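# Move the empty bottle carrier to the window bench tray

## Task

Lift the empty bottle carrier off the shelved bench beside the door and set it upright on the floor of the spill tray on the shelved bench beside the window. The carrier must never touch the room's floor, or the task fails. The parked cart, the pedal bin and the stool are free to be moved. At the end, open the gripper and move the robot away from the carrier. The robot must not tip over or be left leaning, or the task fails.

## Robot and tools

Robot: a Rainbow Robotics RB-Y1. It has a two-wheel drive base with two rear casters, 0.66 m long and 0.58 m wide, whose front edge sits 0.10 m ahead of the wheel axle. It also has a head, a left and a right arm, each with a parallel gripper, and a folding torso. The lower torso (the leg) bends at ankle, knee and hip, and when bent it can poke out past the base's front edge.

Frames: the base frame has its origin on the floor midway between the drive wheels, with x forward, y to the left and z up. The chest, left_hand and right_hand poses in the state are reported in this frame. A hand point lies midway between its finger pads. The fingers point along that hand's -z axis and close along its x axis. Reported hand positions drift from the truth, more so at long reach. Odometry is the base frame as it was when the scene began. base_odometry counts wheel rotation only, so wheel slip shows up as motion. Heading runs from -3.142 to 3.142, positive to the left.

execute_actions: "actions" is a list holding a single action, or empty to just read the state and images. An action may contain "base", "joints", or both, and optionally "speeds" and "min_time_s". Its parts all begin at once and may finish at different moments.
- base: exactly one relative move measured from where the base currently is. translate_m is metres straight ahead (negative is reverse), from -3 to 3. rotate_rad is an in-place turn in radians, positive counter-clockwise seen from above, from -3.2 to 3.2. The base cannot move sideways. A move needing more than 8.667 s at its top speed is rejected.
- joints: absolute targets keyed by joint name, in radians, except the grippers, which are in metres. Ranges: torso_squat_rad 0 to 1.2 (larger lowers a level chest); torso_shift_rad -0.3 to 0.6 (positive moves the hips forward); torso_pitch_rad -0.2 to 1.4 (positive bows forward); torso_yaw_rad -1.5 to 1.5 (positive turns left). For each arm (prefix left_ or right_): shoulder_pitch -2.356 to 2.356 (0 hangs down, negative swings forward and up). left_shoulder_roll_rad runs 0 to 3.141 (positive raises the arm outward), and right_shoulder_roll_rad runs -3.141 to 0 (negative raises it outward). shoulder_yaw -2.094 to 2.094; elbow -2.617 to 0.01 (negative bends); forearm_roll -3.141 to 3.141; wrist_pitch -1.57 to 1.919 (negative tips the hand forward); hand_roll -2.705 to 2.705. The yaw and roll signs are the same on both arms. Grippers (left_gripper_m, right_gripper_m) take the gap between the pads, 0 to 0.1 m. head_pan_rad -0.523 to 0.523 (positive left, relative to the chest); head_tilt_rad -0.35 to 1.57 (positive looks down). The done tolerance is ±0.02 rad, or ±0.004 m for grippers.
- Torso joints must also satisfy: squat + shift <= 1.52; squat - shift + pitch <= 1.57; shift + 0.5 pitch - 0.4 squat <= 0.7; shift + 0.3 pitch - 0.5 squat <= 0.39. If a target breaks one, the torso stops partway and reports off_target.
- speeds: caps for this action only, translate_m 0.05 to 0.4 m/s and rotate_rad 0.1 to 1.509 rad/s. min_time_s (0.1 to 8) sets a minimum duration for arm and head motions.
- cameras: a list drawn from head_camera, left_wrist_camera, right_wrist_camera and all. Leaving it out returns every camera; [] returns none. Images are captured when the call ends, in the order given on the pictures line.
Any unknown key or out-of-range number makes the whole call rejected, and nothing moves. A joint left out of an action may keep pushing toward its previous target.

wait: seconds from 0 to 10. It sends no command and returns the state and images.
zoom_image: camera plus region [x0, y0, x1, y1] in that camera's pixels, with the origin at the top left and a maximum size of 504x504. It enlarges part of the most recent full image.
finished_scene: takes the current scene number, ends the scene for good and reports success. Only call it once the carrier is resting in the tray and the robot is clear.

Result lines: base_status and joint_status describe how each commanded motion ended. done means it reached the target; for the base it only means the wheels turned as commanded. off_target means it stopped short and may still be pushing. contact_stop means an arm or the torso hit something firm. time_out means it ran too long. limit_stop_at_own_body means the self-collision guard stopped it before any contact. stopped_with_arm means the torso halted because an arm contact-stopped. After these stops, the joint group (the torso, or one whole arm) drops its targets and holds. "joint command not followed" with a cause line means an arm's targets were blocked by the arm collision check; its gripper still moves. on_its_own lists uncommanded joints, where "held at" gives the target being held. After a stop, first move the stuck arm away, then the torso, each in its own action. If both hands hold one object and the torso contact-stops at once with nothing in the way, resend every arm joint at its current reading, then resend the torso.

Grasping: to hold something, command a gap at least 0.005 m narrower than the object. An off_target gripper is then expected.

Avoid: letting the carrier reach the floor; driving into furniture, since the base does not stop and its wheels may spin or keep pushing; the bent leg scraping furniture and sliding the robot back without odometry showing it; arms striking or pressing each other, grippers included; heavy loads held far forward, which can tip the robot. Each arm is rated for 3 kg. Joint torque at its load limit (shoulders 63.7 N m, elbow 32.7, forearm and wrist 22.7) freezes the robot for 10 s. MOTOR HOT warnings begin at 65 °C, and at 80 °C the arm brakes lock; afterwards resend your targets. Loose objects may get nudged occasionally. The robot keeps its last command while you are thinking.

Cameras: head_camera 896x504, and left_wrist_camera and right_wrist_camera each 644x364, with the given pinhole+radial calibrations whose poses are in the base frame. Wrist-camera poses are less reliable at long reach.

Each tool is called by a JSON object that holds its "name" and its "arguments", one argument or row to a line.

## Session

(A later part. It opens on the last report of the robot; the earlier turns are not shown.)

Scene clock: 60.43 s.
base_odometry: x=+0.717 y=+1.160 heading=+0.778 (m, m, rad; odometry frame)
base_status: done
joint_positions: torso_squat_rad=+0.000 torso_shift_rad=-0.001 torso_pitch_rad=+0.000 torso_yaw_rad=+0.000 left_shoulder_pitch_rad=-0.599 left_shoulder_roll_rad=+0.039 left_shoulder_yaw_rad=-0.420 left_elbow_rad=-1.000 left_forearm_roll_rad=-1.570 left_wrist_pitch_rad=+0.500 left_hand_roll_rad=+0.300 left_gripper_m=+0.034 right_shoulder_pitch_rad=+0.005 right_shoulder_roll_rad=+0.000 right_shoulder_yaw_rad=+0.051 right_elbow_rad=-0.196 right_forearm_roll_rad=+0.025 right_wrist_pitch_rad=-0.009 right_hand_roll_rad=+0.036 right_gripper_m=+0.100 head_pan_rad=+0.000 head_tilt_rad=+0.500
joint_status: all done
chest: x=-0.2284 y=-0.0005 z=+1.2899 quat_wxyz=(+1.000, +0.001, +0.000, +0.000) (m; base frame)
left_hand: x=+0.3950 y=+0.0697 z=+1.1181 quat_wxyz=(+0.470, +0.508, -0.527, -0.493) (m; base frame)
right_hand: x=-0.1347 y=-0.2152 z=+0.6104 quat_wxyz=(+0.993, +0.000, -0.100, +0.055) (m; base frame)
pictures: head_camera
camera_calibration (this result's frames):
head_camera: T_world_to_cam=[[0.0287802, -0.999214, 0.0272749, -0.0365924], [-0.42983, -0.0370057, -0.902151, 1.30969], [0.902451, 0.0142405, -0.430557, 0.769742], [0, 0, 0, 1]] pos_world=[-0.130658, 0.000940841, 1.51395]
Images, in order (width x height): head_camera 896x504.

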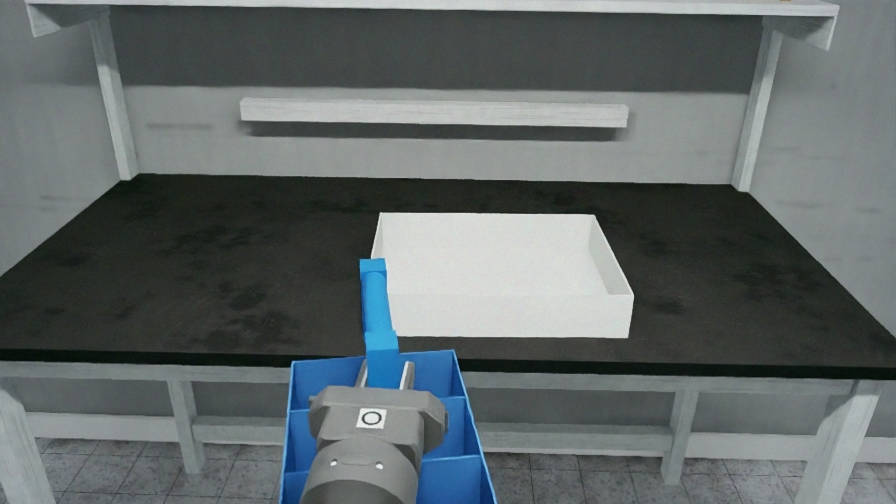

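{"name": "execute_actions", "arguments": {
  "actions": [
    {"base":{"rotate_rad":-0.4},"joints":{"left_shoulder_pitch_rad":-1.0,"left_elbow_rad":-0.6},"min_time_s":2}
  ],
  "cameras": []
}}

{"name": "execute_actions", "arguments": {
  "actions": [
    {"base":{"translate_m":0.2}}
  ],
  "cameras": []
}}

{"name": "execute_actions", "arguments": {
  "actions": [
    {"base":{"rotate_rad":0.4},"joints":{"head_tilt_rad":0.6}}
  ],
  "cameras": ["head_camera"]
}}

Scene clock: 62.97 s.
base_odometry: x=+0.717 y=+1.160 heading=+0.378 (m, m, rad; odometry frame)
base_status: done
joint_positions: torso_squat_rad=+0.000 torso_shift_rad=-0.001 torso_pitch_rad=+0.000 torso_yaw_rad=+0.000 left_shoulder_pitch_rad=-0.999 left_shoulder_roll_rad=+0.039 left_shoulder_yaw_rad=-0.420 left_elbow_rad=-0.600 left_forearm_roll_rad=-1.570 left_wrist_pitch_rad=+0.500 left_hand_roll_rad=+0.300 left_gripper_m=+0.034 right_shoulder_pitch_rad=+0.005 right_shoulder_roll_rad=+0.000 right_shoulder_yaw_rad=+0.051 right_elbow_rad=-0.196 right_forearm_roll_rad=+0.025 right_wrist_pitch_rad=-0.009 right_hand_roll_rad=+0.036 right_gripper_m=+0.100 head_pan_rad=+0.000 head_tilt_rad=+0.500
joint_status: all done
chest: x=-0.2284 y=-0.0005 z=+1.2899 quat_wxyz=(+1.000, +0.001, +0.000, +0.000) (m; base frame)
left_hand: x=+0.4628 y=+0.0565 z=+1.1994 quat_wxyz=(+0.408, +0.571, -0.487, -0.521) (m; base frame)
right_hand: x=-0.1347 y=-0.2152 z=+0.6104 quat_wxyz=(+0.993, +0.000, -0.100, +0.055) (m; base frame)
pictures: none
No camera images: the call's "cameras" was empty. Leave "cameras" out to get every camera's image.

Scene clock: 64.70 s.
base_odometry: x=+0.902 y=+1.233 heading=+0.377 (m, m, rad; odometry frame)
base_status: done
joint_positions: torso_squat_rad=+0.000 torso_shift_rad=-0.001 torso_pitch_rad=+0.000 torso_yaw_rad=+0.000 left_shoulder_pitch_rad=-1.000 left_shoulder_roll_rad=+0.039 left_shoulder_yaw_rad=-0.420 left_elbow_rad=-0.600 left_forearm_roll_rad=-1.570 left_wrist_pitch_rad=+0.500 left_hand_roll_rad=+0.300 left_gripper_m=+0.033 right_shoulder_pitch_rad=+0.005 right_shoulder_roll_rad=+0.000 right_shoulder_yaw_rad=+0.051 right_elbow_rad=-0.196 right_forearm_roll_rad=+0.025 right_wrist_pitch_rad=-0.009 right_hand_roll_rad=+0.036 right_gripper_m=+0.100 head_pan_rad=+0.000 head_tilt_rad=+0.500
joint_status: not commanded
chest: x=-0.2283 y=-0.0005 z=+1.2899 quat_wxyz=(+1.000, +0.001, +0.000, +0.000) (m; base frame)
left_hand: x=+0.4630 y=+0.0563 z=+1.1997 quat_wxyz=(+0.407, +0.571, -0.487, -0.521) (m; base frame)
right_hand: x=-0.1346 y=-0.2152 z=+0.6104 quat_wxyz=(+0.993, +0.000, -0.100, +0.055) (m; base frame)
pictures: none
No camera images: the call's "cameras" was empty. Leave "cameras" out to get every camera's image.

Scene clock: 66.80 s.
base_odometry: x=+0.902 y=+1.233 heading=+0.777 (m, m, rad; odometry frame)
base_status: done
joint_positions: torso_squat_rad=+0.000 torso_shift_rad=-0.001 torso_pitch_rad=+0.000 torso_yaw_rad=+0.000 left_shoulder_pitch_rad=-1.000 left_shoulder_roll_rad=+0.038 left_shoulder_yaw_rad=-0.420 left_elbow_rad=-0.601 left_forearm_roll_rad=-1.570 left_wrist_pitch_rad=+0.500 left_hand_roll_rad=+0.300 left_gripper_m=+0.029 right_shoulder_pitch_rad=+0.005 right_shoulder_roll_rad=+0.000 right_shoulder_yaw_rad=+0.051 right_elbow_rad=-0.196 right_forearm_roll_rad=+0.025 right_wrist_pitch_rad=-0.009 right_hand_roll_rad=+0.036 right_gripper_m=+0.100 head_pan_rad=+0.000 head_tilt_rad=+0.600
joint_status: all done
on_its_own: left_gripper_m moved -0.005 toward your old target +0.000
chest: x=-0.2284 y=-0.0006 z=+1.2899 quat_wxyz=(+1.000, +0.001, +0.000, +0.000) (m; base frame)
left_hand: x=+0.4629 y=+0.0556 z=+1.2007 quat_wxyz=(+0.407, +0.571, -0.488, -0.520) (m; base frame)
right_hand: x=-0.1346 y=-0.2152 z=+0.6104 quat_wxyz=(+0.993, +0.000, -0.100, +0.055) (m; base frame)
pictures: head_camera
camera_calibration (this result's frames):
head_camera: T_world_to_cam=[[0.0314713, -0.999212, 0.0241762, -0.0314537], [-0.517627, -0.0369855, -0.854807, 1.22099], [0.855027, 0.0143877, -0.518383, 0.890876], [0, 0, 0, 1]] pos_world=[-0.128716, 0.000912501, 1.50629]
Images, in order (width x height): head_camera 896x504.

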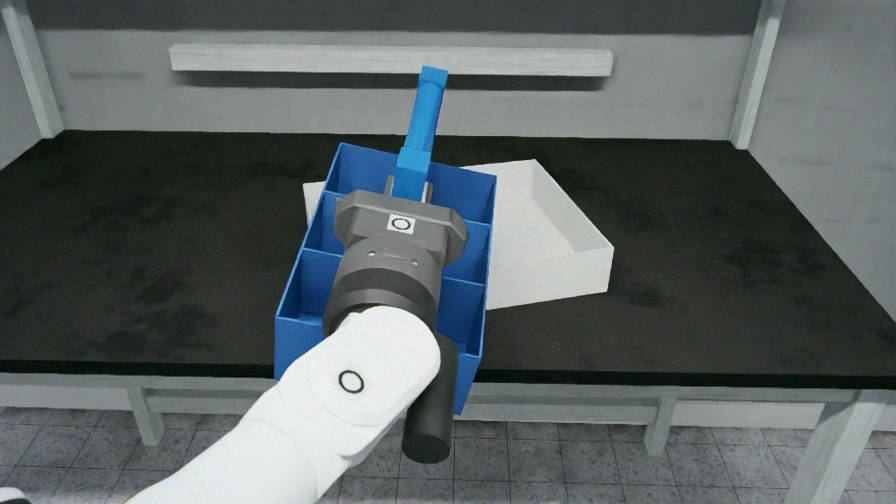

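{"name": "execute_actions", "arguments": {
  "actions": [
    {"base":{"translate_m":-0.2},"joints":{"left_shoulder_pitch_rad":-1.4,"left_elbow_rad":-0.1,"left_hand_roll_rad":0.6},"min_time_s":2}
  ],
  "cameras": ["head_camera","left_wrist_camera"]
}}

Scene clock: 69.20 s.
base_odometry: x=+0.760 y=+1.093 heading=+0.778 (m, m, rad; odometry frame)
base_status: done
joint_positions: torso_squat_rad=+0.000 torso_shift_rad=-0.001 torso_pitch_rad=+0.000 torso_yaw_rad=+0.000 left_shoulder_pitch_rad=-1.399 left_shoulder_roll_rad=+0.039 left_shoulder_yaw_rad=-0.420 left_elbow_rad=-0.100 left_forearm_roll_rad=-1.570 left_wrist_pitch_rad=+0.500 left_hand_roll_rad=+0.600 left_gripper_m=+0.029 right_shoulder_pitch_rad=+0.005 right_shoulder_roll_rad=+0.000 right_shoulder_yaw_rad=+0.051 right_elbow_rad=-0.196 right_forearm_roll_rad=+0.025 right_wrist_pitch_rad=-0.009 right_hand_roll_rad=+0.036 right_gripper_m=+0.100 head_pan_rad=+0.000 head_tilt_rad=+0.600
joint_status: all done
chest: x=-0.2285 y=-0.0006 z=+1.2899 quat_wxyz=(+1.000, +0.001, +0.000, +0.000) (m; base frame)
left_hand: x=+0.5009 y=+0.0951 z=+1.2839 quat_wxyz=(+0.456, +0.579, -0.485, -0.471) (m; base frame)
right_hand: x=-0.1348 y=-0.2152 z=+0.6104 quat_wxyz=(+0.993, +0.000, -0.100, +0.055) (m; base frame)
pictures: head_camera, left_wrist_camera
camera_calibration (this result's frames):
head_camera: T_world_to_cam=[[0.031468, -0.999212, 0.0241843, -0.0314586], [-0.517499, -0.0369886, -0.854884, 1.22107], [0.855105, 0.0143861, -0.518256, 0.890809], [0, 0, 0, 1]] pos_world=[-0.128841, 0.000916642, 1.5063]
left_wrist_camera: T_world_to_cam=[[0.0878896, -0.991979, -0.0908428, 0.16369], [-0.552719, 0.0273055, -0.83292, 1.36885], [0.82872, 0.123416, -0.545886, 0.362081], [0, 0, 0, 1]] pos_world=[0.442138, 0.0803131, 1.35267]
Images, in order (width x height): head_camera 896x504, left_wrist_camera 644x364.

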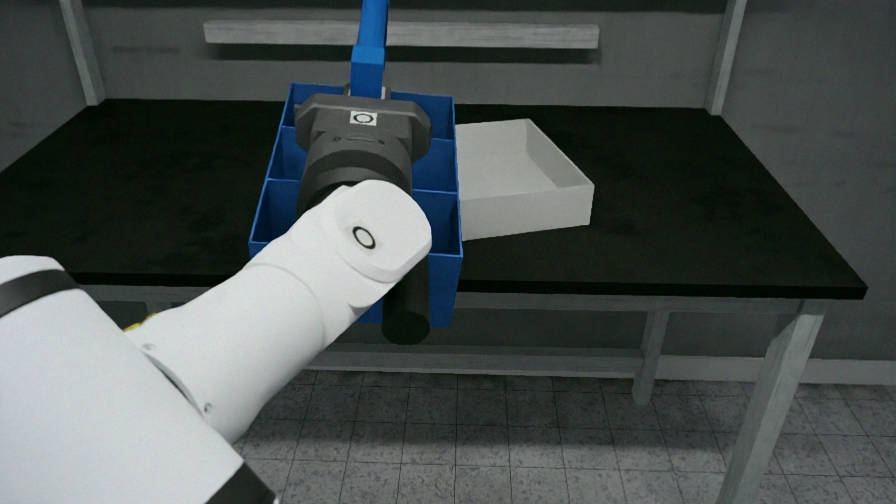

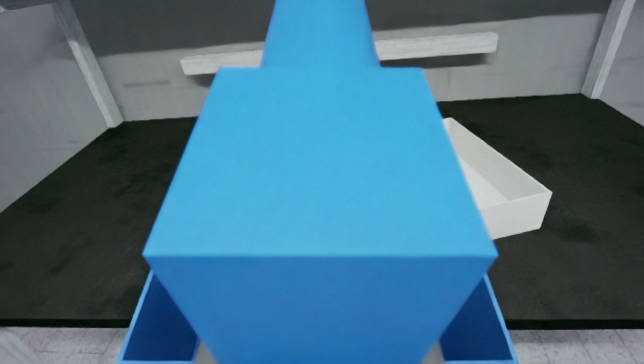

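{"name": "execute_actions", "arguments": {
  "actions": [
    {"base":{"translate_m":0.38},"joints":{"torso_yaw_rad":-0.13,"left_wrist_pitch_rad":0.8,"left_hand_roll_rad":0.7,"head_tilt_rad":0.75},"speeds":{"translate_m":0.15}}
  ],
  "cameras": ["head_camera"]
}}

{"name": "execute_actions", "arguments": {
  "actions": [
    {"joints":{"torso_pitch_rad":0.15}}
  ],
  "cameras": ["head_camera"]
}}

Scene clock: 73.07 s.
base_odometry: x=+1.030 y=+1.360 heading=+0.779 (m, m, rad; odometry frame)
base_status: done
joint_positions: torso_squat_rad=+0.000 torso_shift_rad=-0.001 torso_pitch_rad=+0.000 torso_yaw_rad=-0.130 left_shoulder_pitch_rad=-1.399 left_shoulder_roll_rad=+0.039 left_shoulder_yaw_rad=-0.420 left_elbow_rad=-0.100 left_forearm_roll_rad=-1.570 left_wrist_pitch_rad=+0.800 left_hand_roll_rad=+0.700 left_gripper_m=+0.029 right_shoulder_pitch_rad=+0.005 right_shoulder_roll_rad=+0.000 right_shoulder_yaw_rad=+0.051 right_elbow_rad=-0.196 right_forearm_roll_rad=+0.025 right_wrist_pitch_rad=-0.009 right_hand_roll_rad=+0.036 right_gripper_m=+0.100 head_pan_rad=+0.000 head_tilt_rad=+0.750
joint_status: all done
chest: x=-0.2284 y=-0.0006 z=+1.2899 quat_wxyz=(+0.998, +0.001, +0.000, -0.065) (m; base frame)
left_hand: x=+0.4938 y=+0.0526 z=+1.3260 quat_wxyz=(+0.457, +0.612, -0.536, -0.360) (m; base frame)
right_hand: x=-0.1634 y=-0.2255 z=+0.6104 quat_wxyz=(+0.995, -0.006, -0.100, -0.010) (m; base frame)
pictures: head_camera
camera_calibration (this result's frames):
head_camera: T_world_to_cam=[[-0.0946944, -0.995322, 0.0191351, -0.0528086], [-0.639184, 0.0460531, -0.767674, 1.06621], [0.763202, -0.0849253, -0.640555, 1.0537], [0, 0, 0, 1]] pos_world=[-0.127679, -0.0121784, 1.49446]
Images, in order (width x height): head_camera 896x504.

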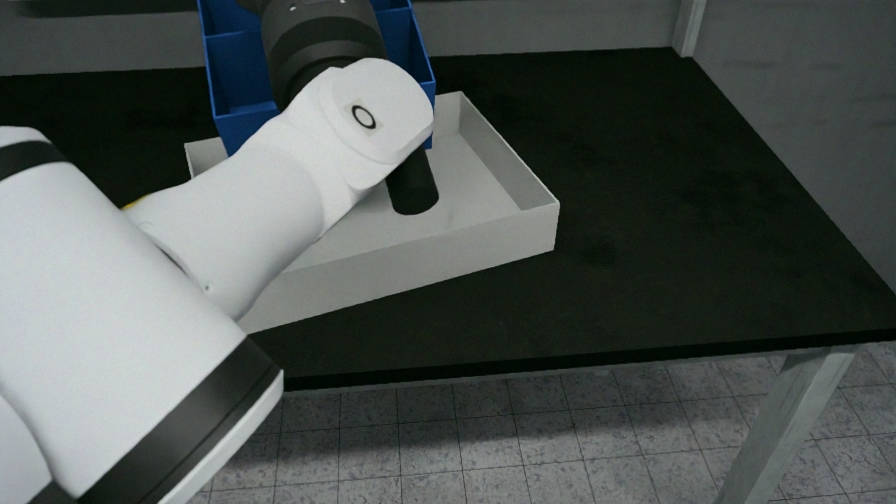

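Scene clock: 74.43 s.
base_odometry: x=+1.030 y=+1.360 heading=+0.779 (m, m, rad; odometry frame)
base_status: not commanded
joint_positions: torso_squat_rad=+0.000 torso_shift_rad=-0.001 torso_pitch_rad=+0.150 torso_yaw_rad=-0.130 left_shoulder_pitch_rad=-1.399 left_shoulder_roll_rad=+0.039 left_shoulder_yaw_rad=-0.420 left_elbow_rad=-0.100 left_forearm_roll_rad=-1.570 left_wrist_pitch_rad=+0.800 left_hand_roll_rad=+0.700 left_gripper_m=+0.029 right_shoulder_pitch_rad=+0.005 right_shoulder_roll_rad=+0.000 right_shoulder_yaw_rad=+0.051 right_elbow_rad=-0.196 right_forearm_roll_rad=+0.025 right_wrist_pitch_rad=-0.009 right_hand_roll_rad=+0.036 right_gripper_m=+0.100 head_pan_rad=+0.000 head_tilt_rad=+0.750
joint_status: all done
chest: x=-0.1821 y=-0.0006 z=+1.2864 quat_wxyz=(+0.995, -0.004, +0.075, -0.065) (m; base frame)
left_hand: x=+0.5374 y=+0.0526 z=+1.2141 quat_wxyz=(+0.496, +0.583, -0.501, -0.405) (m; base frame)
right_hand: x=-0.2194 y=-0.2255 z=+0.6048 quat_wxyz=(+1.000, -0.007, -0.025, -0.009) (m; base frame)
pictures: head_camera
camera_calibration (this result's frames):
head_camera: T_world_to_cam=[[-0.0907302, -0.995326, 0.0330751, -0.0655696], [-0.746781, 0.0460261, -0.663476, 0.939481], [0.658853, -0.0848972, -0.747466, 1.13468], [0, 0, 0, 1]] pos_world=[-0.0519467, -0.0121731, 1.47362]
Images, in order (width x height): head_camera 896x504.

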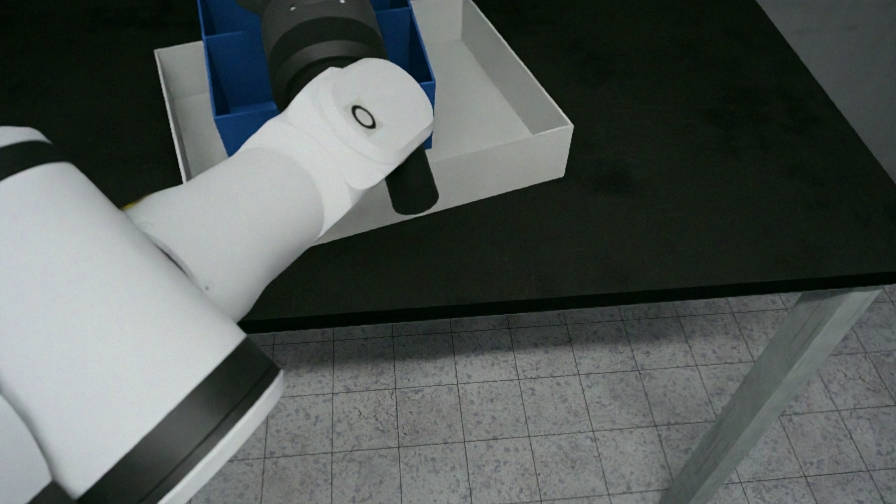

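{"name": "execute_actions", "arguments": {
  "actions": [
    {"base":{"translate_m":0.07},"joints":{"head_tilt_rad":0.45,"head_pan_rad":0.2}}
  ],
  "cameras": []
}}

{"name": "execute_actions", "arguments": {
  "actions": [
    {"joints":{"left_forearm_roll_rad":-1.1,"left_hand_roll_rad":0.3},"min_time_s":2}
  ],
  "cameras": ["head_camera"]
}}

Scene clock: 75.67 s.
base_odometry: x=+1.080 y=+1.409 heading=+0.780 (m, m, rad; odometry frame)
base_status: done
joint_positions: torso_squat_rad=+0.000 torso_shift_rad=-0.001 torso_pitch_rad=+0.150 torso_yaw_rad=-0.130 left_shoulder_pitch_rad=-1.399 left_shoulder_roll_rad=+0.039 left_shoulder_yaw_rad=-0.420 left_elbow_rad=-0.100 left_forearm_roll_rad=-1.570 left_wrist_pitch_rad=+0.800 left_hand_roll_rad=+0.700 left_gripper_m=+0.029 right_shoulder_pitch_rad=+0.005 right_shoulder_roll_rad=+0.000 right_shoulder_yaw_rad=+0.051 right_elbow_rad=-0.196 right_forearm_roll_rad=+0.025 right_wrist_pitch_rad=-0.009 right_hand_roll_rad=+0.036 right_gripper_m=+0.100 head_pan_rad=+0.200 head_tilt_rad=+0.450
joint_status: all done
chest: x=-0.1820 y=-0.0006 z=+1.2864 quat_wxyz=(+0.995, -0.004, +0.075, -0.065) (m; base frame)
left_hand: x=+0.5375 y=+0.0526 z=+1.2140 quat_wxyz=(+0.496, +0.583, -0.501, -0.405) (m; base frame)
right_hand: x=-0.2194 y=-0.2255 z=+0.6048 quat_wxyz=(+1.000, -0.007, -0.025, -0.009) (m; base frame)
pictures: none
No camera images: the call's "cameras" was empty. Leave "cameras" out to get every camera's image.

Scene clock: 77.97 s.
base_odometry: x=+1.080 y=+1.409 heading=+0.780 (m, m, rad; odometry frame)
base_status: not commanded
joint_positions: torso_squat_rad=+0.000 torso_shift_rad=-0.001 torso_pitch_rad=+0.149 torso_yaw_rad=-0.130 left_shoulder_pitch_rad=-1.405 left_shoulder_roll_rad=+0.039 left_shoulder_yaw_rad=-0.421 left_elbow_rad=-0.103 left_forearm_roll_rad=-1.101 left_wrist_pitch_rad=+0.800 left_hand_roll_rad=+0.300 left_gripper_m=+0.029 right_shoulder_pitch_rad=+0.005 right_shoulder_roll_rad=+0.000 right_shoulder_yaw_rad=+0.051 right_elbow_rad=-0.196 right_forearm_roll_rad=+0.025 right_wrist_pitch_rad=-0.009 right_hand_roll_rad=+0.036 right_gripper_m=+0.100 head_pan_rad=+0.200 head_tilt_rad=+0.450
joint_status: all done
chest: x=-0.1830 y=-0.0006 z=+1.2865 quat_wxyz=(+0.995, -0.004, +0.074, -0.065) (m; base frame)
left_hand: x=+0.5308 y=+0.0866 z=+1.1529 quat_wxyz=(+0.597, +0.553, -0.379, -0.441) (m; base frame)
right_hand: x=-0.2193 y=-0.2255 z=+0.6048 quat_wxyz=(+1.000, -0.007, -0.026, -0.009) (m; base frame)
pictures: head_camera
camera_calibration (this result's frames):
head_camera: T_world_to_cam=[[0.100853, -0.994804, 0.0138959, -0.0120434], [-0.512998, -0.0639645, -0.856004, 1.25426], [0.852445, 0.0792017, -0.516783, 0.819977], [0, 0, 0, 1]] pos_world=[-0.0543374, 0.00330381, 1.49757]
Images, in order (width x height): head_camera 896x504.

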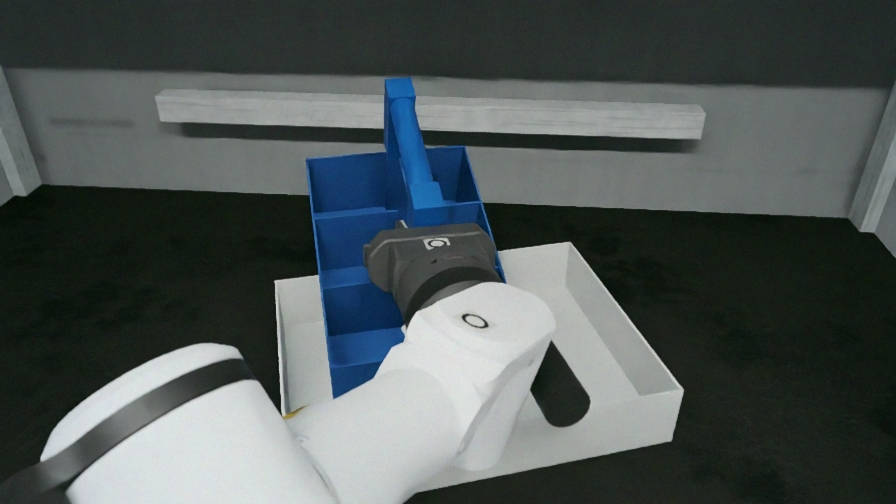

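{"name": "execute_actions", "arguments": {
  "actions": [
    {"base":{"translate_m":-0.06},"joints":{"torso_pitch_rad":0.13},"speeds":{"translate_m":0.05}}
  ],
  "cameras": []
}}

{"name": "execute_actions", "arguments": {
  "actions": [
    {"joints":{"left_gripper_m":0.1}}
  ],
  "cameras": []
}}

{"name": "execute_actions", "arguments": {
  "actions": [
    {"base":{"translate_m":-0.3},"joints":{"torso_pitch_rad":0.08}}
  ],
  "cameras": ["head_camera","left_wrist_camera"]
}}

Scene clock: 80.30 s.
base_odometry: x=+1.038 y=+1.367 heading=+0.779 (m, m, rad; odometry frame)
base_status: done
joint_positions: torso_squat_rad=+0.000 torso_shift_rad=-0.001 torso_pitch_rad=+0.130 torso_yaw_rad=-0.130 left_shoulder_pitch_rad=-1.399 left_shoulder_roll_rad=+0.039 left_shoulder_yaw_rad=-0.420 left_elbow_rad=-0.100 left_forearm_roll_rad=-1.100 left_wrist_pitch_rad=+0.800 left_hand_roll_rad=+0.300 left_gripper_m=+0.029 right_shoulder_pitch_rad=+0.005 right_shoulder_roll_rad=+0.000 right_shoulder_yaw_rad=+0.051 right_elbow_rad=-0.196 right_forearm_roll_rad=+0.025 right_wrist_pitch_rad=-0.009 right_hand_roll_rad=+0.036 right_gripper_m=+0.100 head_pan_rad=+0.200 head_tilt_rad=+0.450
joint_status: all done
chest: x=-0.1882 y=-0.0006 z=+1.2873 quat_wxyz=(+0.996, -0.004, +0.065, -0.065) (m; base frame)
left_hand: x=+0.5268 y=+0.0890 z=+1.1620 quat_wxyz=(+0.596, +0.556, -0.380, -0.437) (m; base frame)
right_hand: x=-0.2120 y=-0.2255 z=+0.6051 quat_wxyz=(+0.999, -0.007, -0.035, -0.009) (m; base frame)
pictures: none
No camera images: the call's "cameras" was empty. Leave "cameras" out to get every camera's image.

Scene clock: 81.77 s.
base_odometry: x=+1.038 y=+1.367 heading=+0.779 (m, m, rad; odometry frame)
base_status: not commanded
joint_positions: torso_squat_rad=+0.000 torso_shift_rad=-0.001 torso_pitch_rad=+0.130 torso_yaw_rad=-0.130 left_shoulder_pitch_rad=-1.399 left_shoulder_roll_rad=+0.039 left_shoulder_yaw_rad=-0.420 left_elbow_rad=-0.100 left_forearm_roll_rad=-1.100 left_wrist_pitch_rad=+0.800 left_hand_roll_rad=+0.300 left_gripper_m=+0.100 right_shoulder_pitch_rad=+0.005 right_shoulder_roll_rad=+0.000 right_shoulder_yaw_rad=+0.051 right_elbow_rad=-0.196 right_forearm_roll_rad=+0.025 right_wrist_pitch_rad=-0.009 right_hand_roll_rad=+0.036 right_gripper_m=+0.100 head_pan_rad=+0.200 head_tilt_rad=+0.450
joint_status: all done
chest: x=-0.1882 y=-0.0006 z=+1.2873 quat_wxyz=(+0.996, -0.004, +0.065, -0.065) (m; base frame)
left_hand: x=+0.5268 y=+0.0889 z=+1.1621 quat_wxyz=(+0.596, +0.556, -0.381, -0.437) (m; base frame)
right_hand: x=-0.2120 y=-0.2255 z=+0.6051 quat_wxyz=(+0.999, -0.007, -0.035, -0.009) (m; base frame)
pictures: none
No camera images: the call's "cameras" was empty. Leave "cameras" out to get every camera's image.

Scene clock: 84.50 s.
base_odometry: x=+0.824 y=+1.156 heading=+0.781 (m, m, rad; odometry frame)
base_status: done
joint_positions: torso_squat_rad=+0.000 torso_shift_rad=-0.001 torso_pitch_rad=+0.080 torso_yaw_rad=-0.130 left_shoulder_pitch_rad=-1.400 left_shoulder_roll_rad=+0.039 left_shoulder_yaw_rad=-0.420 left_elbow_rad=-0.100 left_forearm_roll_rad=-1.100 left_wrist_pitch_rad=+0.800 left_hand_roll_rad=+0.300 left_gripper_m=+0.100 right_shoulder_pitch_rad=+0.005 right_shoulder_roll_rad=+0.000 right_shoulder_yaw_rad=+0.051 right_elbow_rad=-0.196 right_forearm_roll_rad=+0.025 right_wrist_pitch_rad=-0.009 right_hand_roll_rad=+0.036 right_gripper_m=+0.100 head_pan_rad=+0.200 head_tilt_rad=+0.450
joint_status: all done
chest: x=-0.2037 y=-0.0006 z=+1.2889 quat_wxyz=(+0.997, -0.002, +0.040, -0.065) (m; base frame)
left_hand: x=+0.5168 y=+0.0889 z=+1.2000 quat_wxyz=(+0.586, +0.567, -0.395, -0.423) (m; base frame)
right_hand: x=-0.1933 y=-0.2255 z=+0.6064 quat_wxyz=(+0.998, -0.007, -0.060, -0.009) (m; base frame)
pictures: head_camera, left_wrist_camera
camera_calibration (this result's frames):
head_camera: T_world_to_cam=[[0.0996445, -0.994806, 0.0207889, -0.0191112], [-0.452977, -0.0639548, -0.889225, 1.30072], [0.885936, 0.0791895, -0.456997, 0.768721], [0, 0, 0, 1]] pos_world=[-0.0899373, 0.00330081, 1.50833]
left_wrist_camera: T_world_to_cam=[[0.332618, -0.943055, -0.00354665, -0.0870669], [-0.655326, -0.228427, -0.719979, 1.24811], [0.678169, 0.241802, -0.693987, 0.54885], [0, 0, 0, 1]] pos_world=[0.474663, 0.0702795, 1.2792]
Images, in order (width x height): head_camera 896x504, left_wrist_camera 644x364.

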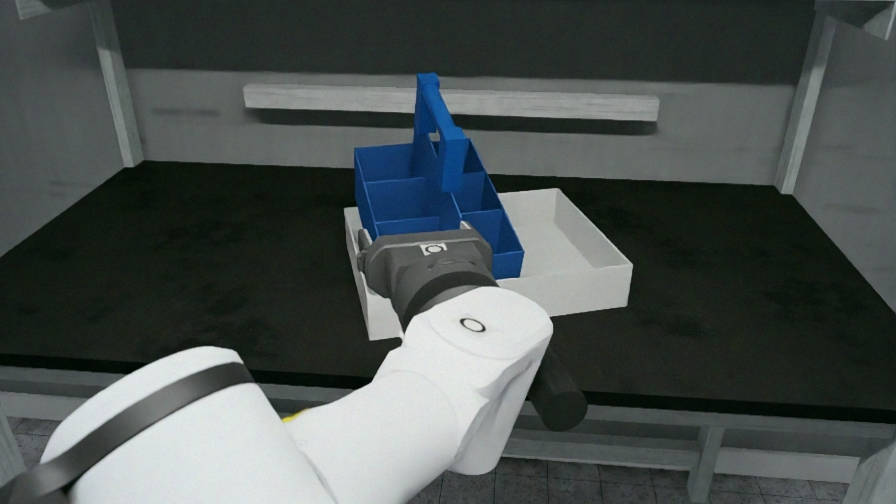

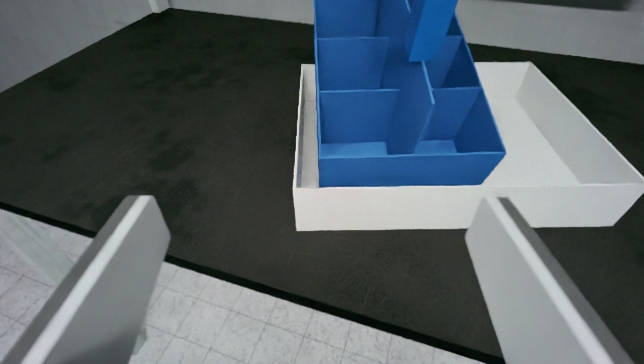

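{"name": "execute_actions", "arguments": {
  "actions": [
    {"base":{"translate_m":0.3},"joints":{"torso_pitch_rad":0.14,"left_forearm_roll_rad":-1.4,"left_hand_roll_rad":0.55,"torso_squat_rad":0.25},"speeds":{"translate_m":0.15}}
  ],
  "cameras": ["head_camera","left_wrist_camera"]
}}

Scene clock: 89.63 s.
base_odometry: x=+1.037 y=+1.367 heading=+0.782 (m, m, rad; odometry frame)
base_status: done
joint_positions: torso_squat_rad=+0.250 torso_shift_rad=-0.001 torso_pitch_rad=+0.140 torso_yaw_rad=-0.130 left_shoulder_pitch_rad=-1.400 left_shoulder_roll_rad=+0.039 left_shoulder_yaw_rad=-0.420 left_elbow_rad=-0.100 left_forearm_roll_rad=-1.400 left_wrist_pitch_rad=+0.800 left_hand_roll_rad=+0.550 left_gripper_m=+0.100 right_shoulder_pitch_rad=+0.005 right_shoulder_roll_rad=+0.000 right_shoulder_yaw_rad=+0.051 right_elbow_rad=-0.196 right_forearm_roll_rad=+0.025 right_wrist_pitch_rad=-0.009 right_hand_roll_rad=+0.036 right_gripper_m=+0.100 head_pan_rad=+0.200 head_tilt_rad=+0.450
joint_status: all done
chest: x=-0.1852 y=-0.0006 z=+1.2651 quat_wxyz=(+0.995, -0.004, +0.070, -0.065) (m; base frame)
left_hand: x=+0.5349 y=+0.0688 z=+1.1779 quat_wxyz=(+0.532, +0.582, -0.456, -0.413) (m; base frame)
right_hand: x=-0.2157 y=-0.2255 z=+0.5832 quat_wxyz=(+0.999, -0.007, -0.030, -0.009) (m; base frame)
pictures: head_camera, left_wrist_camera
camera_calibration (this result's frames):
head_camera: T_world_to_cam=[[0.100729, -0.994804, 0.0147669, -0.0126362], [-0.505558, -0.0639623, -0.860418, 1.24176], [0.856892, 0.0792033, -0.509374, 0.802322], [0, 0, 0, 1]] pos_world=[-0.0584469, 0.003309, 1.4773]
left_wrist_camera: T_world_to_cam=[[0.24511, -0.969343, 0.0172051, -0.0878945], [-0.567124, -0.157753, -0.808384, 1.29162], [0.786315, 0.188386, -0.588405, 0.347564], [0, 0, 0, 1]] pos_world=[0.480758, 0.0530804, 1.25014]
Images, in order (width x height): head_camera 896x504, left_wrist_camera 644x364.

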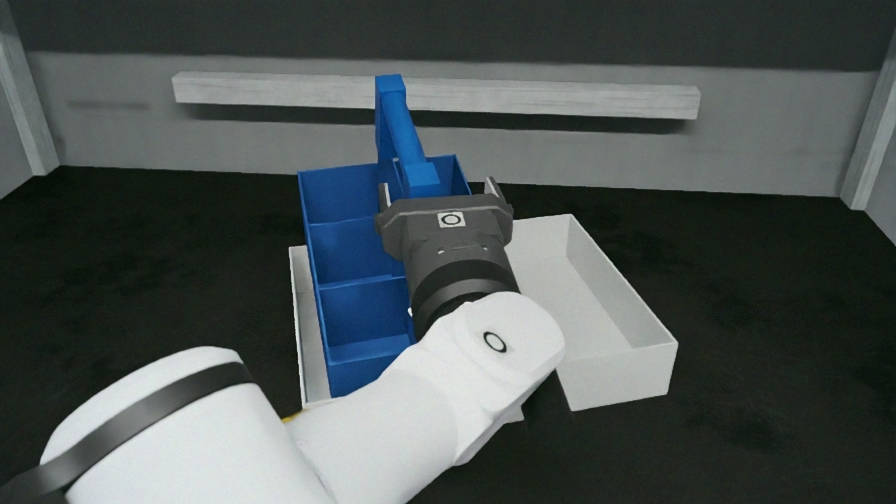

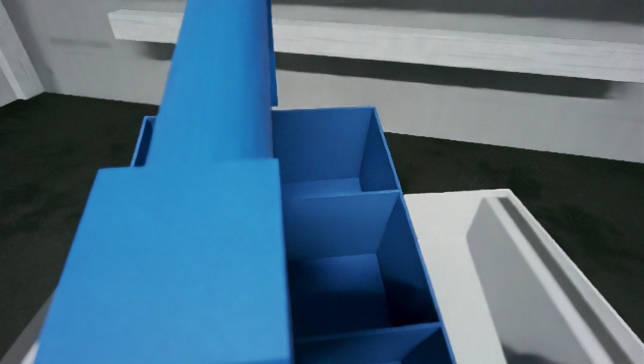

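{"name": "execute_actions", "arguments": {
  "actions": [
    {"joints":{"left_gripper_m":0.0,"torso_squat_rad":0.3}}
  ],
  "cameras": []
}}

{"name": "execute_actions", "arguments": {
  "actions": [
    {"joints":{"torso_squat_rad":0,"torso_pitch_rad":-0.05}}
  ],
  "cameras": []
}}

{"name": "execute_actions", "arguments": {
  "actions": [
    {"base":{"translate_m":-0.3},"joints":{"torso_yaw_rad":0.25,"left_wrist_pitch_rad":-1.2,"left_forearm_roll_rad":-1.15,"left_hand_roll_rad":0.1,"head_pan_rad":-0.25,"head_tilt_rad":0.6},"min_time_s":3}
  ],
  "cameras": ["head_camera","left_wrist_camera"]
}}

Scene clock: 91.23 s.
base_odometry: x=+1.037 y=+1.367 heading=+0.782 (m, m, rad; odometry frame)
base_status: not commanded
joint_positions: torso_squat_rad=+0.300 torso_shift_rad=-0.001 torso_pitch_rad=+0.140 torso_yaw_rad=-0.130 left_shoulder_pitch_rad=-1.400 left_shoulder_roll_rad=+0.039 left_shoulder_yaw_rad=-0.420 left_elbow_rad=-0.100 left_forearm_roll_rad=-1.400 left_wrist_pitch_rad=+0.800 left_hand_roll_rad=+0.550 left_gripper_m=+0.031 right_shoulder_pitch_rad=+0.005 right_shoulder_roll_rad=+0.000 right_shoulder_yaw_rad=+0.051 right_elbow_rad=-0.196 right_forearm_roll_rad=+0.025 right_wrist_pitch_rad=-0.009 right_hand_roll_rad=+0.036 right_gripper_m=+0.100 head_pan_rad=+0.200 head_tilt_rad=+0.450
joint_status: left_gripper_m off_target (ended at +0.031, target +0.000); the others done
chest: x=-0.1854 y=-0.0006 z=+1.2556 quat_wxyz=(+0.995, -0.004, +0.070, -0.065) (m; base frame)
left_hand: x=+0.5348 y=+0.0689 z=+1.1687 quat_wxyz=(+0.532, +0.582, -0.456, -0.413) (m; base frame)
right_hand: x=-0.2156 y=-0.2255 z=+0.5737 quat_wxyz=(+0.999, -0.007, -0.030, -0.009) (m; base frame)
pictures: none
No camera images: the call's "cameras" was empty. Leave "cameras" out to get every camera's image.

Scene clock: 93.03 s.
base_odometry: x=+1.037 y=+1.367 heading=+0.782 (m, m, rad; odometry frame)
base_status: not commanded
joint_positions: torso_squat_rad=+0.000 torso_shift_rad=-0.001 torso_pitch_rad=-0.050 torso_yaw_rad=-0.130 left_shoulder_pitch_rad=-1.399 left_shoulder_roll_rad=+0.039 left_shoulder_yaw_rad=-0.420 left_elbow_rad=-0.100 left_forearm_roll_rad=-1.400 left_wrist_pitch_rad=+0.800 left_hand_roll_rad=+0.550 left_gripper_m=+0.029 right_shoulder_pitch_rad=+0.005 right_shoulder_roll_rad=+0.000 right_shoulder_yaw_rad=+0.051 right_elbow_rad=-0.196 right_forearm_roll_rad=+0.025 right_wrist_pitch_rad=-0.009 right_hand_roll_rad=+0.036 right_gripper_m=+0.100 head_pan_rad=+0.200 head_tilt_rad=+0.450
joint_status: all done
chest: x=-0.2438 y=-0.0006 z=+1.2895 quat_wxyz=(+0.998, +0.002, -0.025, -0.065) (m; base frame)
left_hand: x=+0.4798 y=+0.0690 z=+1.3394 quat_wxyz=(+0.487, +0.618, -0.504, -0.356) (m; base frame)
right_hand: x=-0.1450 y=-0.2255 z=+0.6141 quat_wxyz=(+0.992, -0.006, -0.124, -0.010) (m; base frame)
pictures: none
No camera images: the call's "cameras" was empty. Leave "cameras" out to get every camera's image.

Scene clock: 96.33 s.
base_odometry: x=+0.825 y=+1.156 heading=+0.783 (m, m, rad; odometry frame)
base_status: done
joint_positions: torso_squat_rad=+0.000 torso_shift_rad=-0.001 torso_pitch_rad=-0.050 torso_yaw_rad=+0.250 left_shoulder_pitch_rad=-1.399 left_shoulder_roll_rad=+0.039 left_shoulder_yaw_rad=-0.420 left_elbow_rad=-0.100 left_forearm_roll_rad=-1.150 left_wrist_pitch_rad=-1.200 left_hand_roll_rad=+0.100 left_gripper_m=+0.029 right_shoulder_pitch_rad=+0.005 right_shoulder_roll_rad=+0.000 right_shoulder_yaw_rad=+0.051 right_elbow_rad=-0.196 right_forearm_roll_rad=+0.025 right_wrist_pitch_rad=-0.009 right_hand_roll_rad=+0.036 right_gripper_m=+0.100 head_pan_rad=-0.250 head_tilt_rad=+0.600
joint_status: all done
chest: x=-0.2439 y=-0.0005 z=+1.2895 quat_wxyz=(+0.992, -0.003, -0.025, +0.125) (m; base frame)
left_hand: x=+0.2869 y=-0.0102 z=+1.2045 quat_wxyz=(+0.167, +0.048, -0.588, -0.790) (m; base frame)
right_hand: x=-0.0661 y=-0.1852 z=+0.6181 quat_wxyz=(+0.976, +0.008, -0.124, +0.179) (m; base frame)
pictures: head_camera, left_wrist_camera
camera_calibration (this result's frames):
head_camera: T_world_to_cam=[[0.030878, -0.999191, 0.025785, -0.0276929], [-0.474294, -0.0373553, -0.879574, 1.25503], [0.879825, 0.0149299, -0.475063, 0.854571], [0, 0, 0, 1]] pos_world=[-0.155764, 0.00645295, 1.51058]
left_wrist_camera: T_world_to_cam=[[-0.93602, -0.326408, 0.131624, 0.103438], [-0.346513, 0.789226, -0.507001, 0.743393], [0.0616086, -0.520173, -0.851836, 1.09108], [0, 0, 0, 1]] pos_world=[0.287196, 0.0146068, 1.29271]
Images, in order (width x height): head_camera 896x504, left_wrist_camera 644x364.

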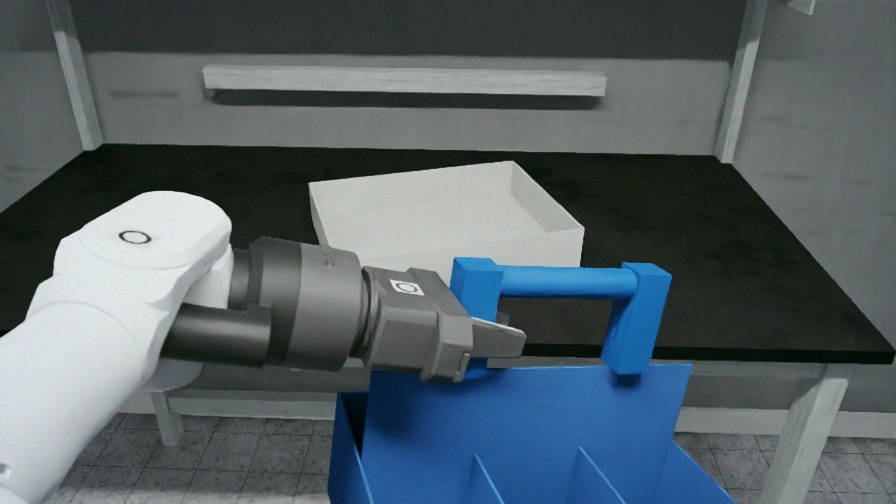

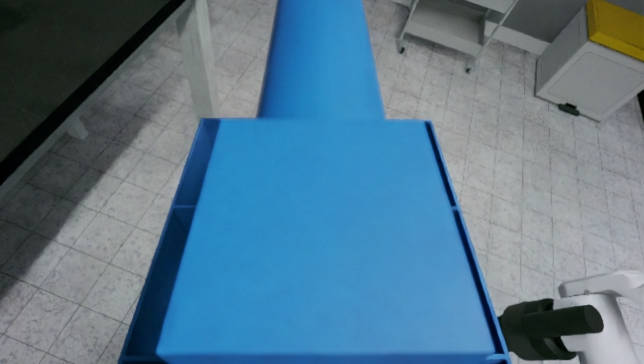

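{"name": "execute_actions", "arguments": {
  "actions": [
    {"joints":{"torso_yaw_rad":0.45,"left_wrist_pitch_rad":-1.4,"left_shoulder_pitch_rad":-1.68,"left_hand_roll_rad":0.0,"head_pan_rad":-0.45,"torso_shift_rad":0.2},"min_time_s":2}
  ],
  "cameras": ["head_camera"]
}}

Scene clock: 98.73 s.
base_odometry: x=+0.825 y=+1.156 heading=+0.783 (m, m, rad; odometry frame)
base_status: not commanded
joint_positions: torso_squat_rad=+0.000 torso_shift_rad=+0.200 torso_pitch_rad=-0.050 torso_yaw_rad=+0.450 left_shoulder_pitch_rad=-1.679 left_shoulder_roll_rad=+0.039 left_shoulder_yaw_rad=-0.420 left_elbow_rad=-0.100 left_forearm_roll_rad=-1.150 left_wrist_pitch_rad=-1.400 left_hand_roll_rad=+0.000 left_gripper_m=+0.029 right_shoulder_pitch_rad=+0.005 right_shoulder_roll_rad=+0.000 right_shoulder_yaw_rad=+0.051 right_elbow_rad=-0.196 right_forearm_roll_rad=+0.025 right_wrist_pitch_rad=-0.009 right_hand_roll_rad=+0.036 right_gripper_m=+0.100 head_pan_rad=-0.450 head_tilt_rad=+0.600
joint_status: all done
chest: x=-0.1042 y=-0.0005 z=+1.2756 quat_wxyz=(+0.975, -0.005, -0.024, +0.223) (m; base frame)
left_hand: x=+0.3860 y=+0.0349 z=+1.3153 quat_wxyz=(+0.038, +0.131, -0.564, -0.815) (m; base frame)
right_hand: x=+0.1074 y=-0.1529 z=+0.6058 quat_wxyz=(+0.953, +0.016, -0.121, +0.276) (m; base frame)
pictures: head_camera
camera_calibration (this result's frames):
head_camera: T_world_to_cam=[[0.0307649, -0.999194, 0.0257719, -0.0274658], [-0.474496, -0.0372934, -0.879467, 1.30821], [0.87972, 0.014828, -0.475261, 0.726535], [0, 0, 0, 1]] pos_world=[-0.0175616, 0.0105709, 1.49653]
Images, in order (width x height): head_camera 896x504.

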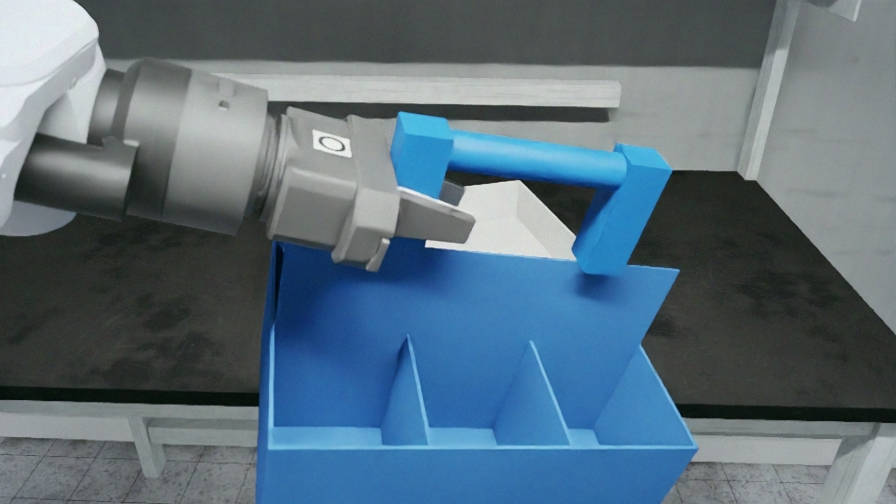

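{"name": "execute_actions", "arguments": {
  "actions": [
    {"base":{"translate_m":0.53},"joints":{"left_shoulder_roll_rad":0.18,"left_wrist_pitch_rad":-1.54,"left_hand_roll_rad":0.17,"head_tilt_rad":0.9},"speeds":{"translate_m":0.2}}
  ],
  "cameras": []
}}

{"name": "execute_actions", "arguments": {
  "actions": [
    {"joints":{"torso_squat_rad":0.5}}
  ],
  "cameras": ["head_camera","left_wrist_camera"]
}}

Scene clock: 102.37 s.
base_odometry: x=+1.200 y=+1.530 heading=+0.784 (m, m, rad; odometry frame)
base_status: done
joint_positions: torso_squat_rad=+0.000 torso_shift_rad=+0.200 torso_pitch_rad=-0.050 torso_yaw_rad=+0.450 left_shoulder_pitch_rad=-1.679 left_shoulder_roll_rad=+0.180 left_shoulder_yaw_rad=-0.420 left_elbow_rad=-0.100 left_forearm_roll_rad=-1.150 left_wrist_pitch_rad=-1.540 left_hand_roll_rad=+0.170 left_gripper_m=+0.029 right_shoulder_pitch_rad=+0.005 right_shoulder_roll_rad=+0.000 right_shoulder_yaw_rad=+0.051 right_elbow_rad=-0.196 right_forearm_roll_rad=+0.025 right_wrist_pitch_rad=-0.009 right_hand_roll_rad=+0.036 right_gripper_m=+0.100 head_pan_rad=-0.450 head_tilt_rad=+0.900
joint_status: all done
chest: x=-0.1042 y=-0.0005 z=+1.2756 quat_wxyz=(+0.974, -0.005, -0.024, +0.223) (m; base frame)
left_hand: x=+0.3729 y=+0.1053 z=+1.3390 quat_wxyz=(+0.107, +0.083, -0.567, -0.812) (m; base frame)
right_hand: x=+0.1075 y=-0.1529 z=+0.6058 quat_wxyz=(+0.953, +0.015, -0.121, +0.276) (m; base frame)
pictures: none
No camera images: the call's "cameras" was empty. Leave "cameras" out to get every camera's image.

Scene clock: 104.83 s.
base_odometry: x=+1.200 y=+1.530 heading=+0.784 (m, m, rad; odometry frame)
base_status: not commanded
joint_positions: torso_squat_rad=+0.500 torso_shift_rad=+0.200 torso_pitch_rad=-0.050 torso_yaw_rad=+0.450 left_shoulder_pitch_rad=-1.679 left_shoulder_roll_rad=+0.180 left_shoulder_yaw_rad=-0.420 left_elbow_rad=-0.100 left_forearm_roll_rad=-1.150 left_wrist_pitch_rad=-1.540 left_hand_roll_rad=+0.170 left_gripper_m=+0.029 right_shoulder_pitch_rad=+0.005 right_shoulder_roll_rad=+0.000 right_shoulder_yaw_rad=+0.051 right_elbow_rad=-0.196 right_forearm_roll_rad=+0.025 right_wrist_pitch_rad=-0.009 right_hand_roll_rad=+0.036 right_gripper_m=+0.100 head_pan_rad=-0.450 head_tilt_rad=+0.900
joint_status: all done
chest: x=-0.1214 y=-0.0005 z=+1.1916 quat_wxyz=(+0.974, -0.005, -0.025, +0.223) (m; base frame)
left_hand: x=+0.3556 y=+0.1053 z=+1.2552 quat_wxyz=(+0.107, +0.084, -0.567, -0.812) (m; base frame)
right_hand: x=+0.0905 y=-0.1529 z=+0.5219 quat_wxyz=(+0.953, +0.015, -0.122, +0.276) (m; base frame)
pictures: head_camera, left_wrist_camera
camera_calibration (this result's frames):
head_camera: T_world_to_cam=[[0.0374519, -0.999177, 0.0155686, -0.0097276], [-0.712909, -0.0376326, -0.700246, 0.949987], [0.700256, 0.0151266, -0.713732, 1.01386], [0, 0, 0, 1]] pos_world=[-0.0323443, 0.0106946, 1.389]
left_wrist_camera: T_world_to_cam=[[-0.961401, -0.275129, -0.0034115, 0.371901], [-0.239974, 0.844494, -0.478792, 0.622575], [0.13461, -0.459493, -0.877922, 1.19051], [0, 0, 0, 1]] pos_world=[0.346693, 0.12359, 1.34453]
Images, in order (width x height): head_camera 896x504, left_wrist_camera 644x364.

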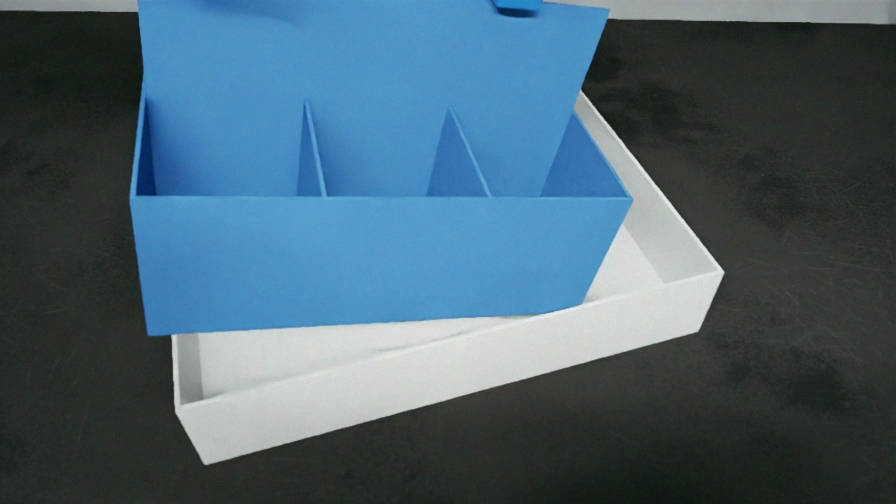

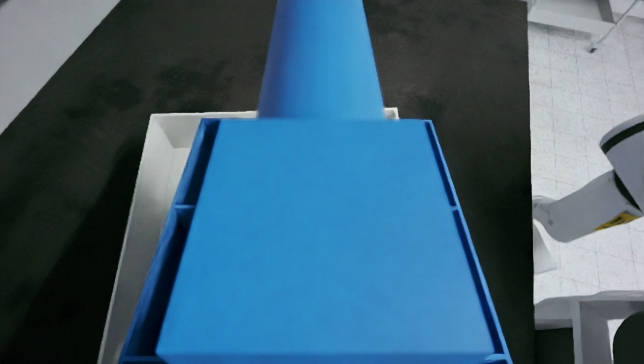

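{"name": "execute_actions", "arguments": {
  "actions": [
    {"base":{"translate_m":0.06},"joints":{"left_shoulder_roll_rad":0.1,"left_wrist_pitch_rad":-1.46,"left_forearm_roll_rad":-1.02},"min_time_s":1.5}
  ],
  "cameras": []
}}

{"name": "execute_actions", "arguments": {
  "actions": [
    {"joints":{"torso_squat_rad":0.72}}
  ],
  "cameras": ["head_camera"]
}}

Scene clock: 106.73 s.
base_odometry: x=+1.243 y=+1.572 heading=+0.784 (m, m, rad; odometry frame)
base_status: done
joint_positions: torso_squat_rad=+0.500 torso_shift_rad=+0.200 torso_pitch_rad=-0.050 torso_yaw_rad=+0.450 left_shoulder_pitch_rad=-1.679 left_shoulder_roll_rad=+0.100 left_shoulder_yaw_rad=-0.420 left_elbow_rad=-0.100 left_forearm_roll_rad=-1.020 left_wrist_pitch_rad=-1.460 left_hand_roll_rad=+0.170 left_gripper_m=+0.029 right_shoulder_pitch_rad=+0.005 right_shoulder_roll_rad=+0.000 right_shoulder_yaw_rad=+0.051 right_elbow_rad=-0.196 right_forearm_roll_rad=+0.025 right_wrist_pitch_rad=-0.009 right_hand_roll_rad=+0.036 right_gripper_m=+0.100 head_pan_rad=-0.450 head_tilt_rad=+0.900
joint_status: all done
chest: x=-0.1213 y=-0.0005 z=+1.1916 quat_wxyz=(+0.974, -0.005, -0.024, +0.223) (m; base frame)
left_hand: x=+0.3618 y=+0.0566 z=+1.2700 quat_wxyz=(+0.101, +0.077, -0.622, -0.772) (m; base frame)
right_hand: x=+0.0905 y=-0.1528 z=+0.5219 quat_wxyz=(+0.953, +0.015, -0.121, +0.276) (m; base frame)
pictures: none
No camera images: the call's "cameras" was empty. Leave "cameras" out to get every camera's image.

Scene clock: 108.27 s.
base_odometry: x=+1.243 y=+1.572 heading=+0.784 (m, m, rad; odometry frame)
base_status: not commanded
joint_positions: torso_squat_rad=+0.720 torso_shift_rad=+0.200 torso_pitch_rad=-0.050 torso_yaw_rad=+0.450 left_shoulder_pitch_rad=-1.679 left_shoulder_roll_rad=+0.100 left_shoulder_yaw_rad=-0.420 left_elbow_rad=-0.100 left_forearm_roll_rad=-1.020 left_wrist_pitch_rad=-1.460 left_hand_roll_rad=+0.170 left_gripper_m=+0.029 right_shoulder_pitch_rad=+0.005 right_shoulder_roll_rad=+0.000 right_shoulder_yaw_rad=+0.051 right_elbow_rad=-0.196 right_forearm_roll_rad=+0.025 right_wrist_pitch_rad=-0.009 right_hand_roll_rad=+0.036 right_gripper_m=+0.100 head_pan_rad=-0.450 head_tilt_rad=+0.900
joint_status: all done
chest: x=-0.1390 y=-0.0005 z=+1.1053 quat_wxyz=(+0.974, -0.005, -0.025, +0.223) (m; base frame)
left_hand: x=+0.3441 y=+0.0566 z=+1.1839 quat_wxyz=(+0.101, +0.077, -0.622, -0.772) (m; base frame)
right_hand: x=+0.0730 y=-0.1528 z=+0.4357 quat_wxyz=(+0.953, +0.015, -0.122, +0.276) (m; base frame)
pictures: head_camera
camera_calibration (this result's frames):
head_camera: T_world_to_cam=[[0.03745, -0.999177, 0.0155699, -0.00771268], [-0.712885, -0.0376316, -0.700271, 0.877106], [0.700281, 0.0151256, -0.713707, 0.964519], [0, 0, 0, 1]] pos_world=[-0.0498701, 0.0107116, 1.30272]
Images, in order (width x height): head_camera 896x504.

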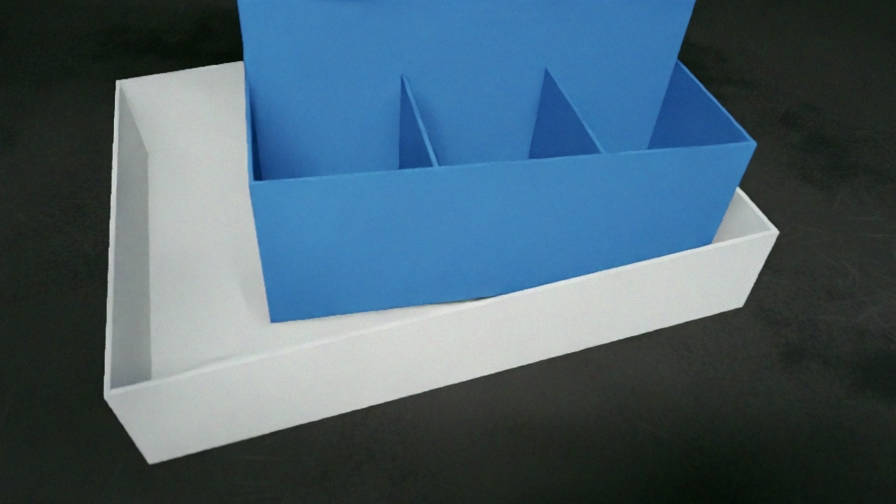

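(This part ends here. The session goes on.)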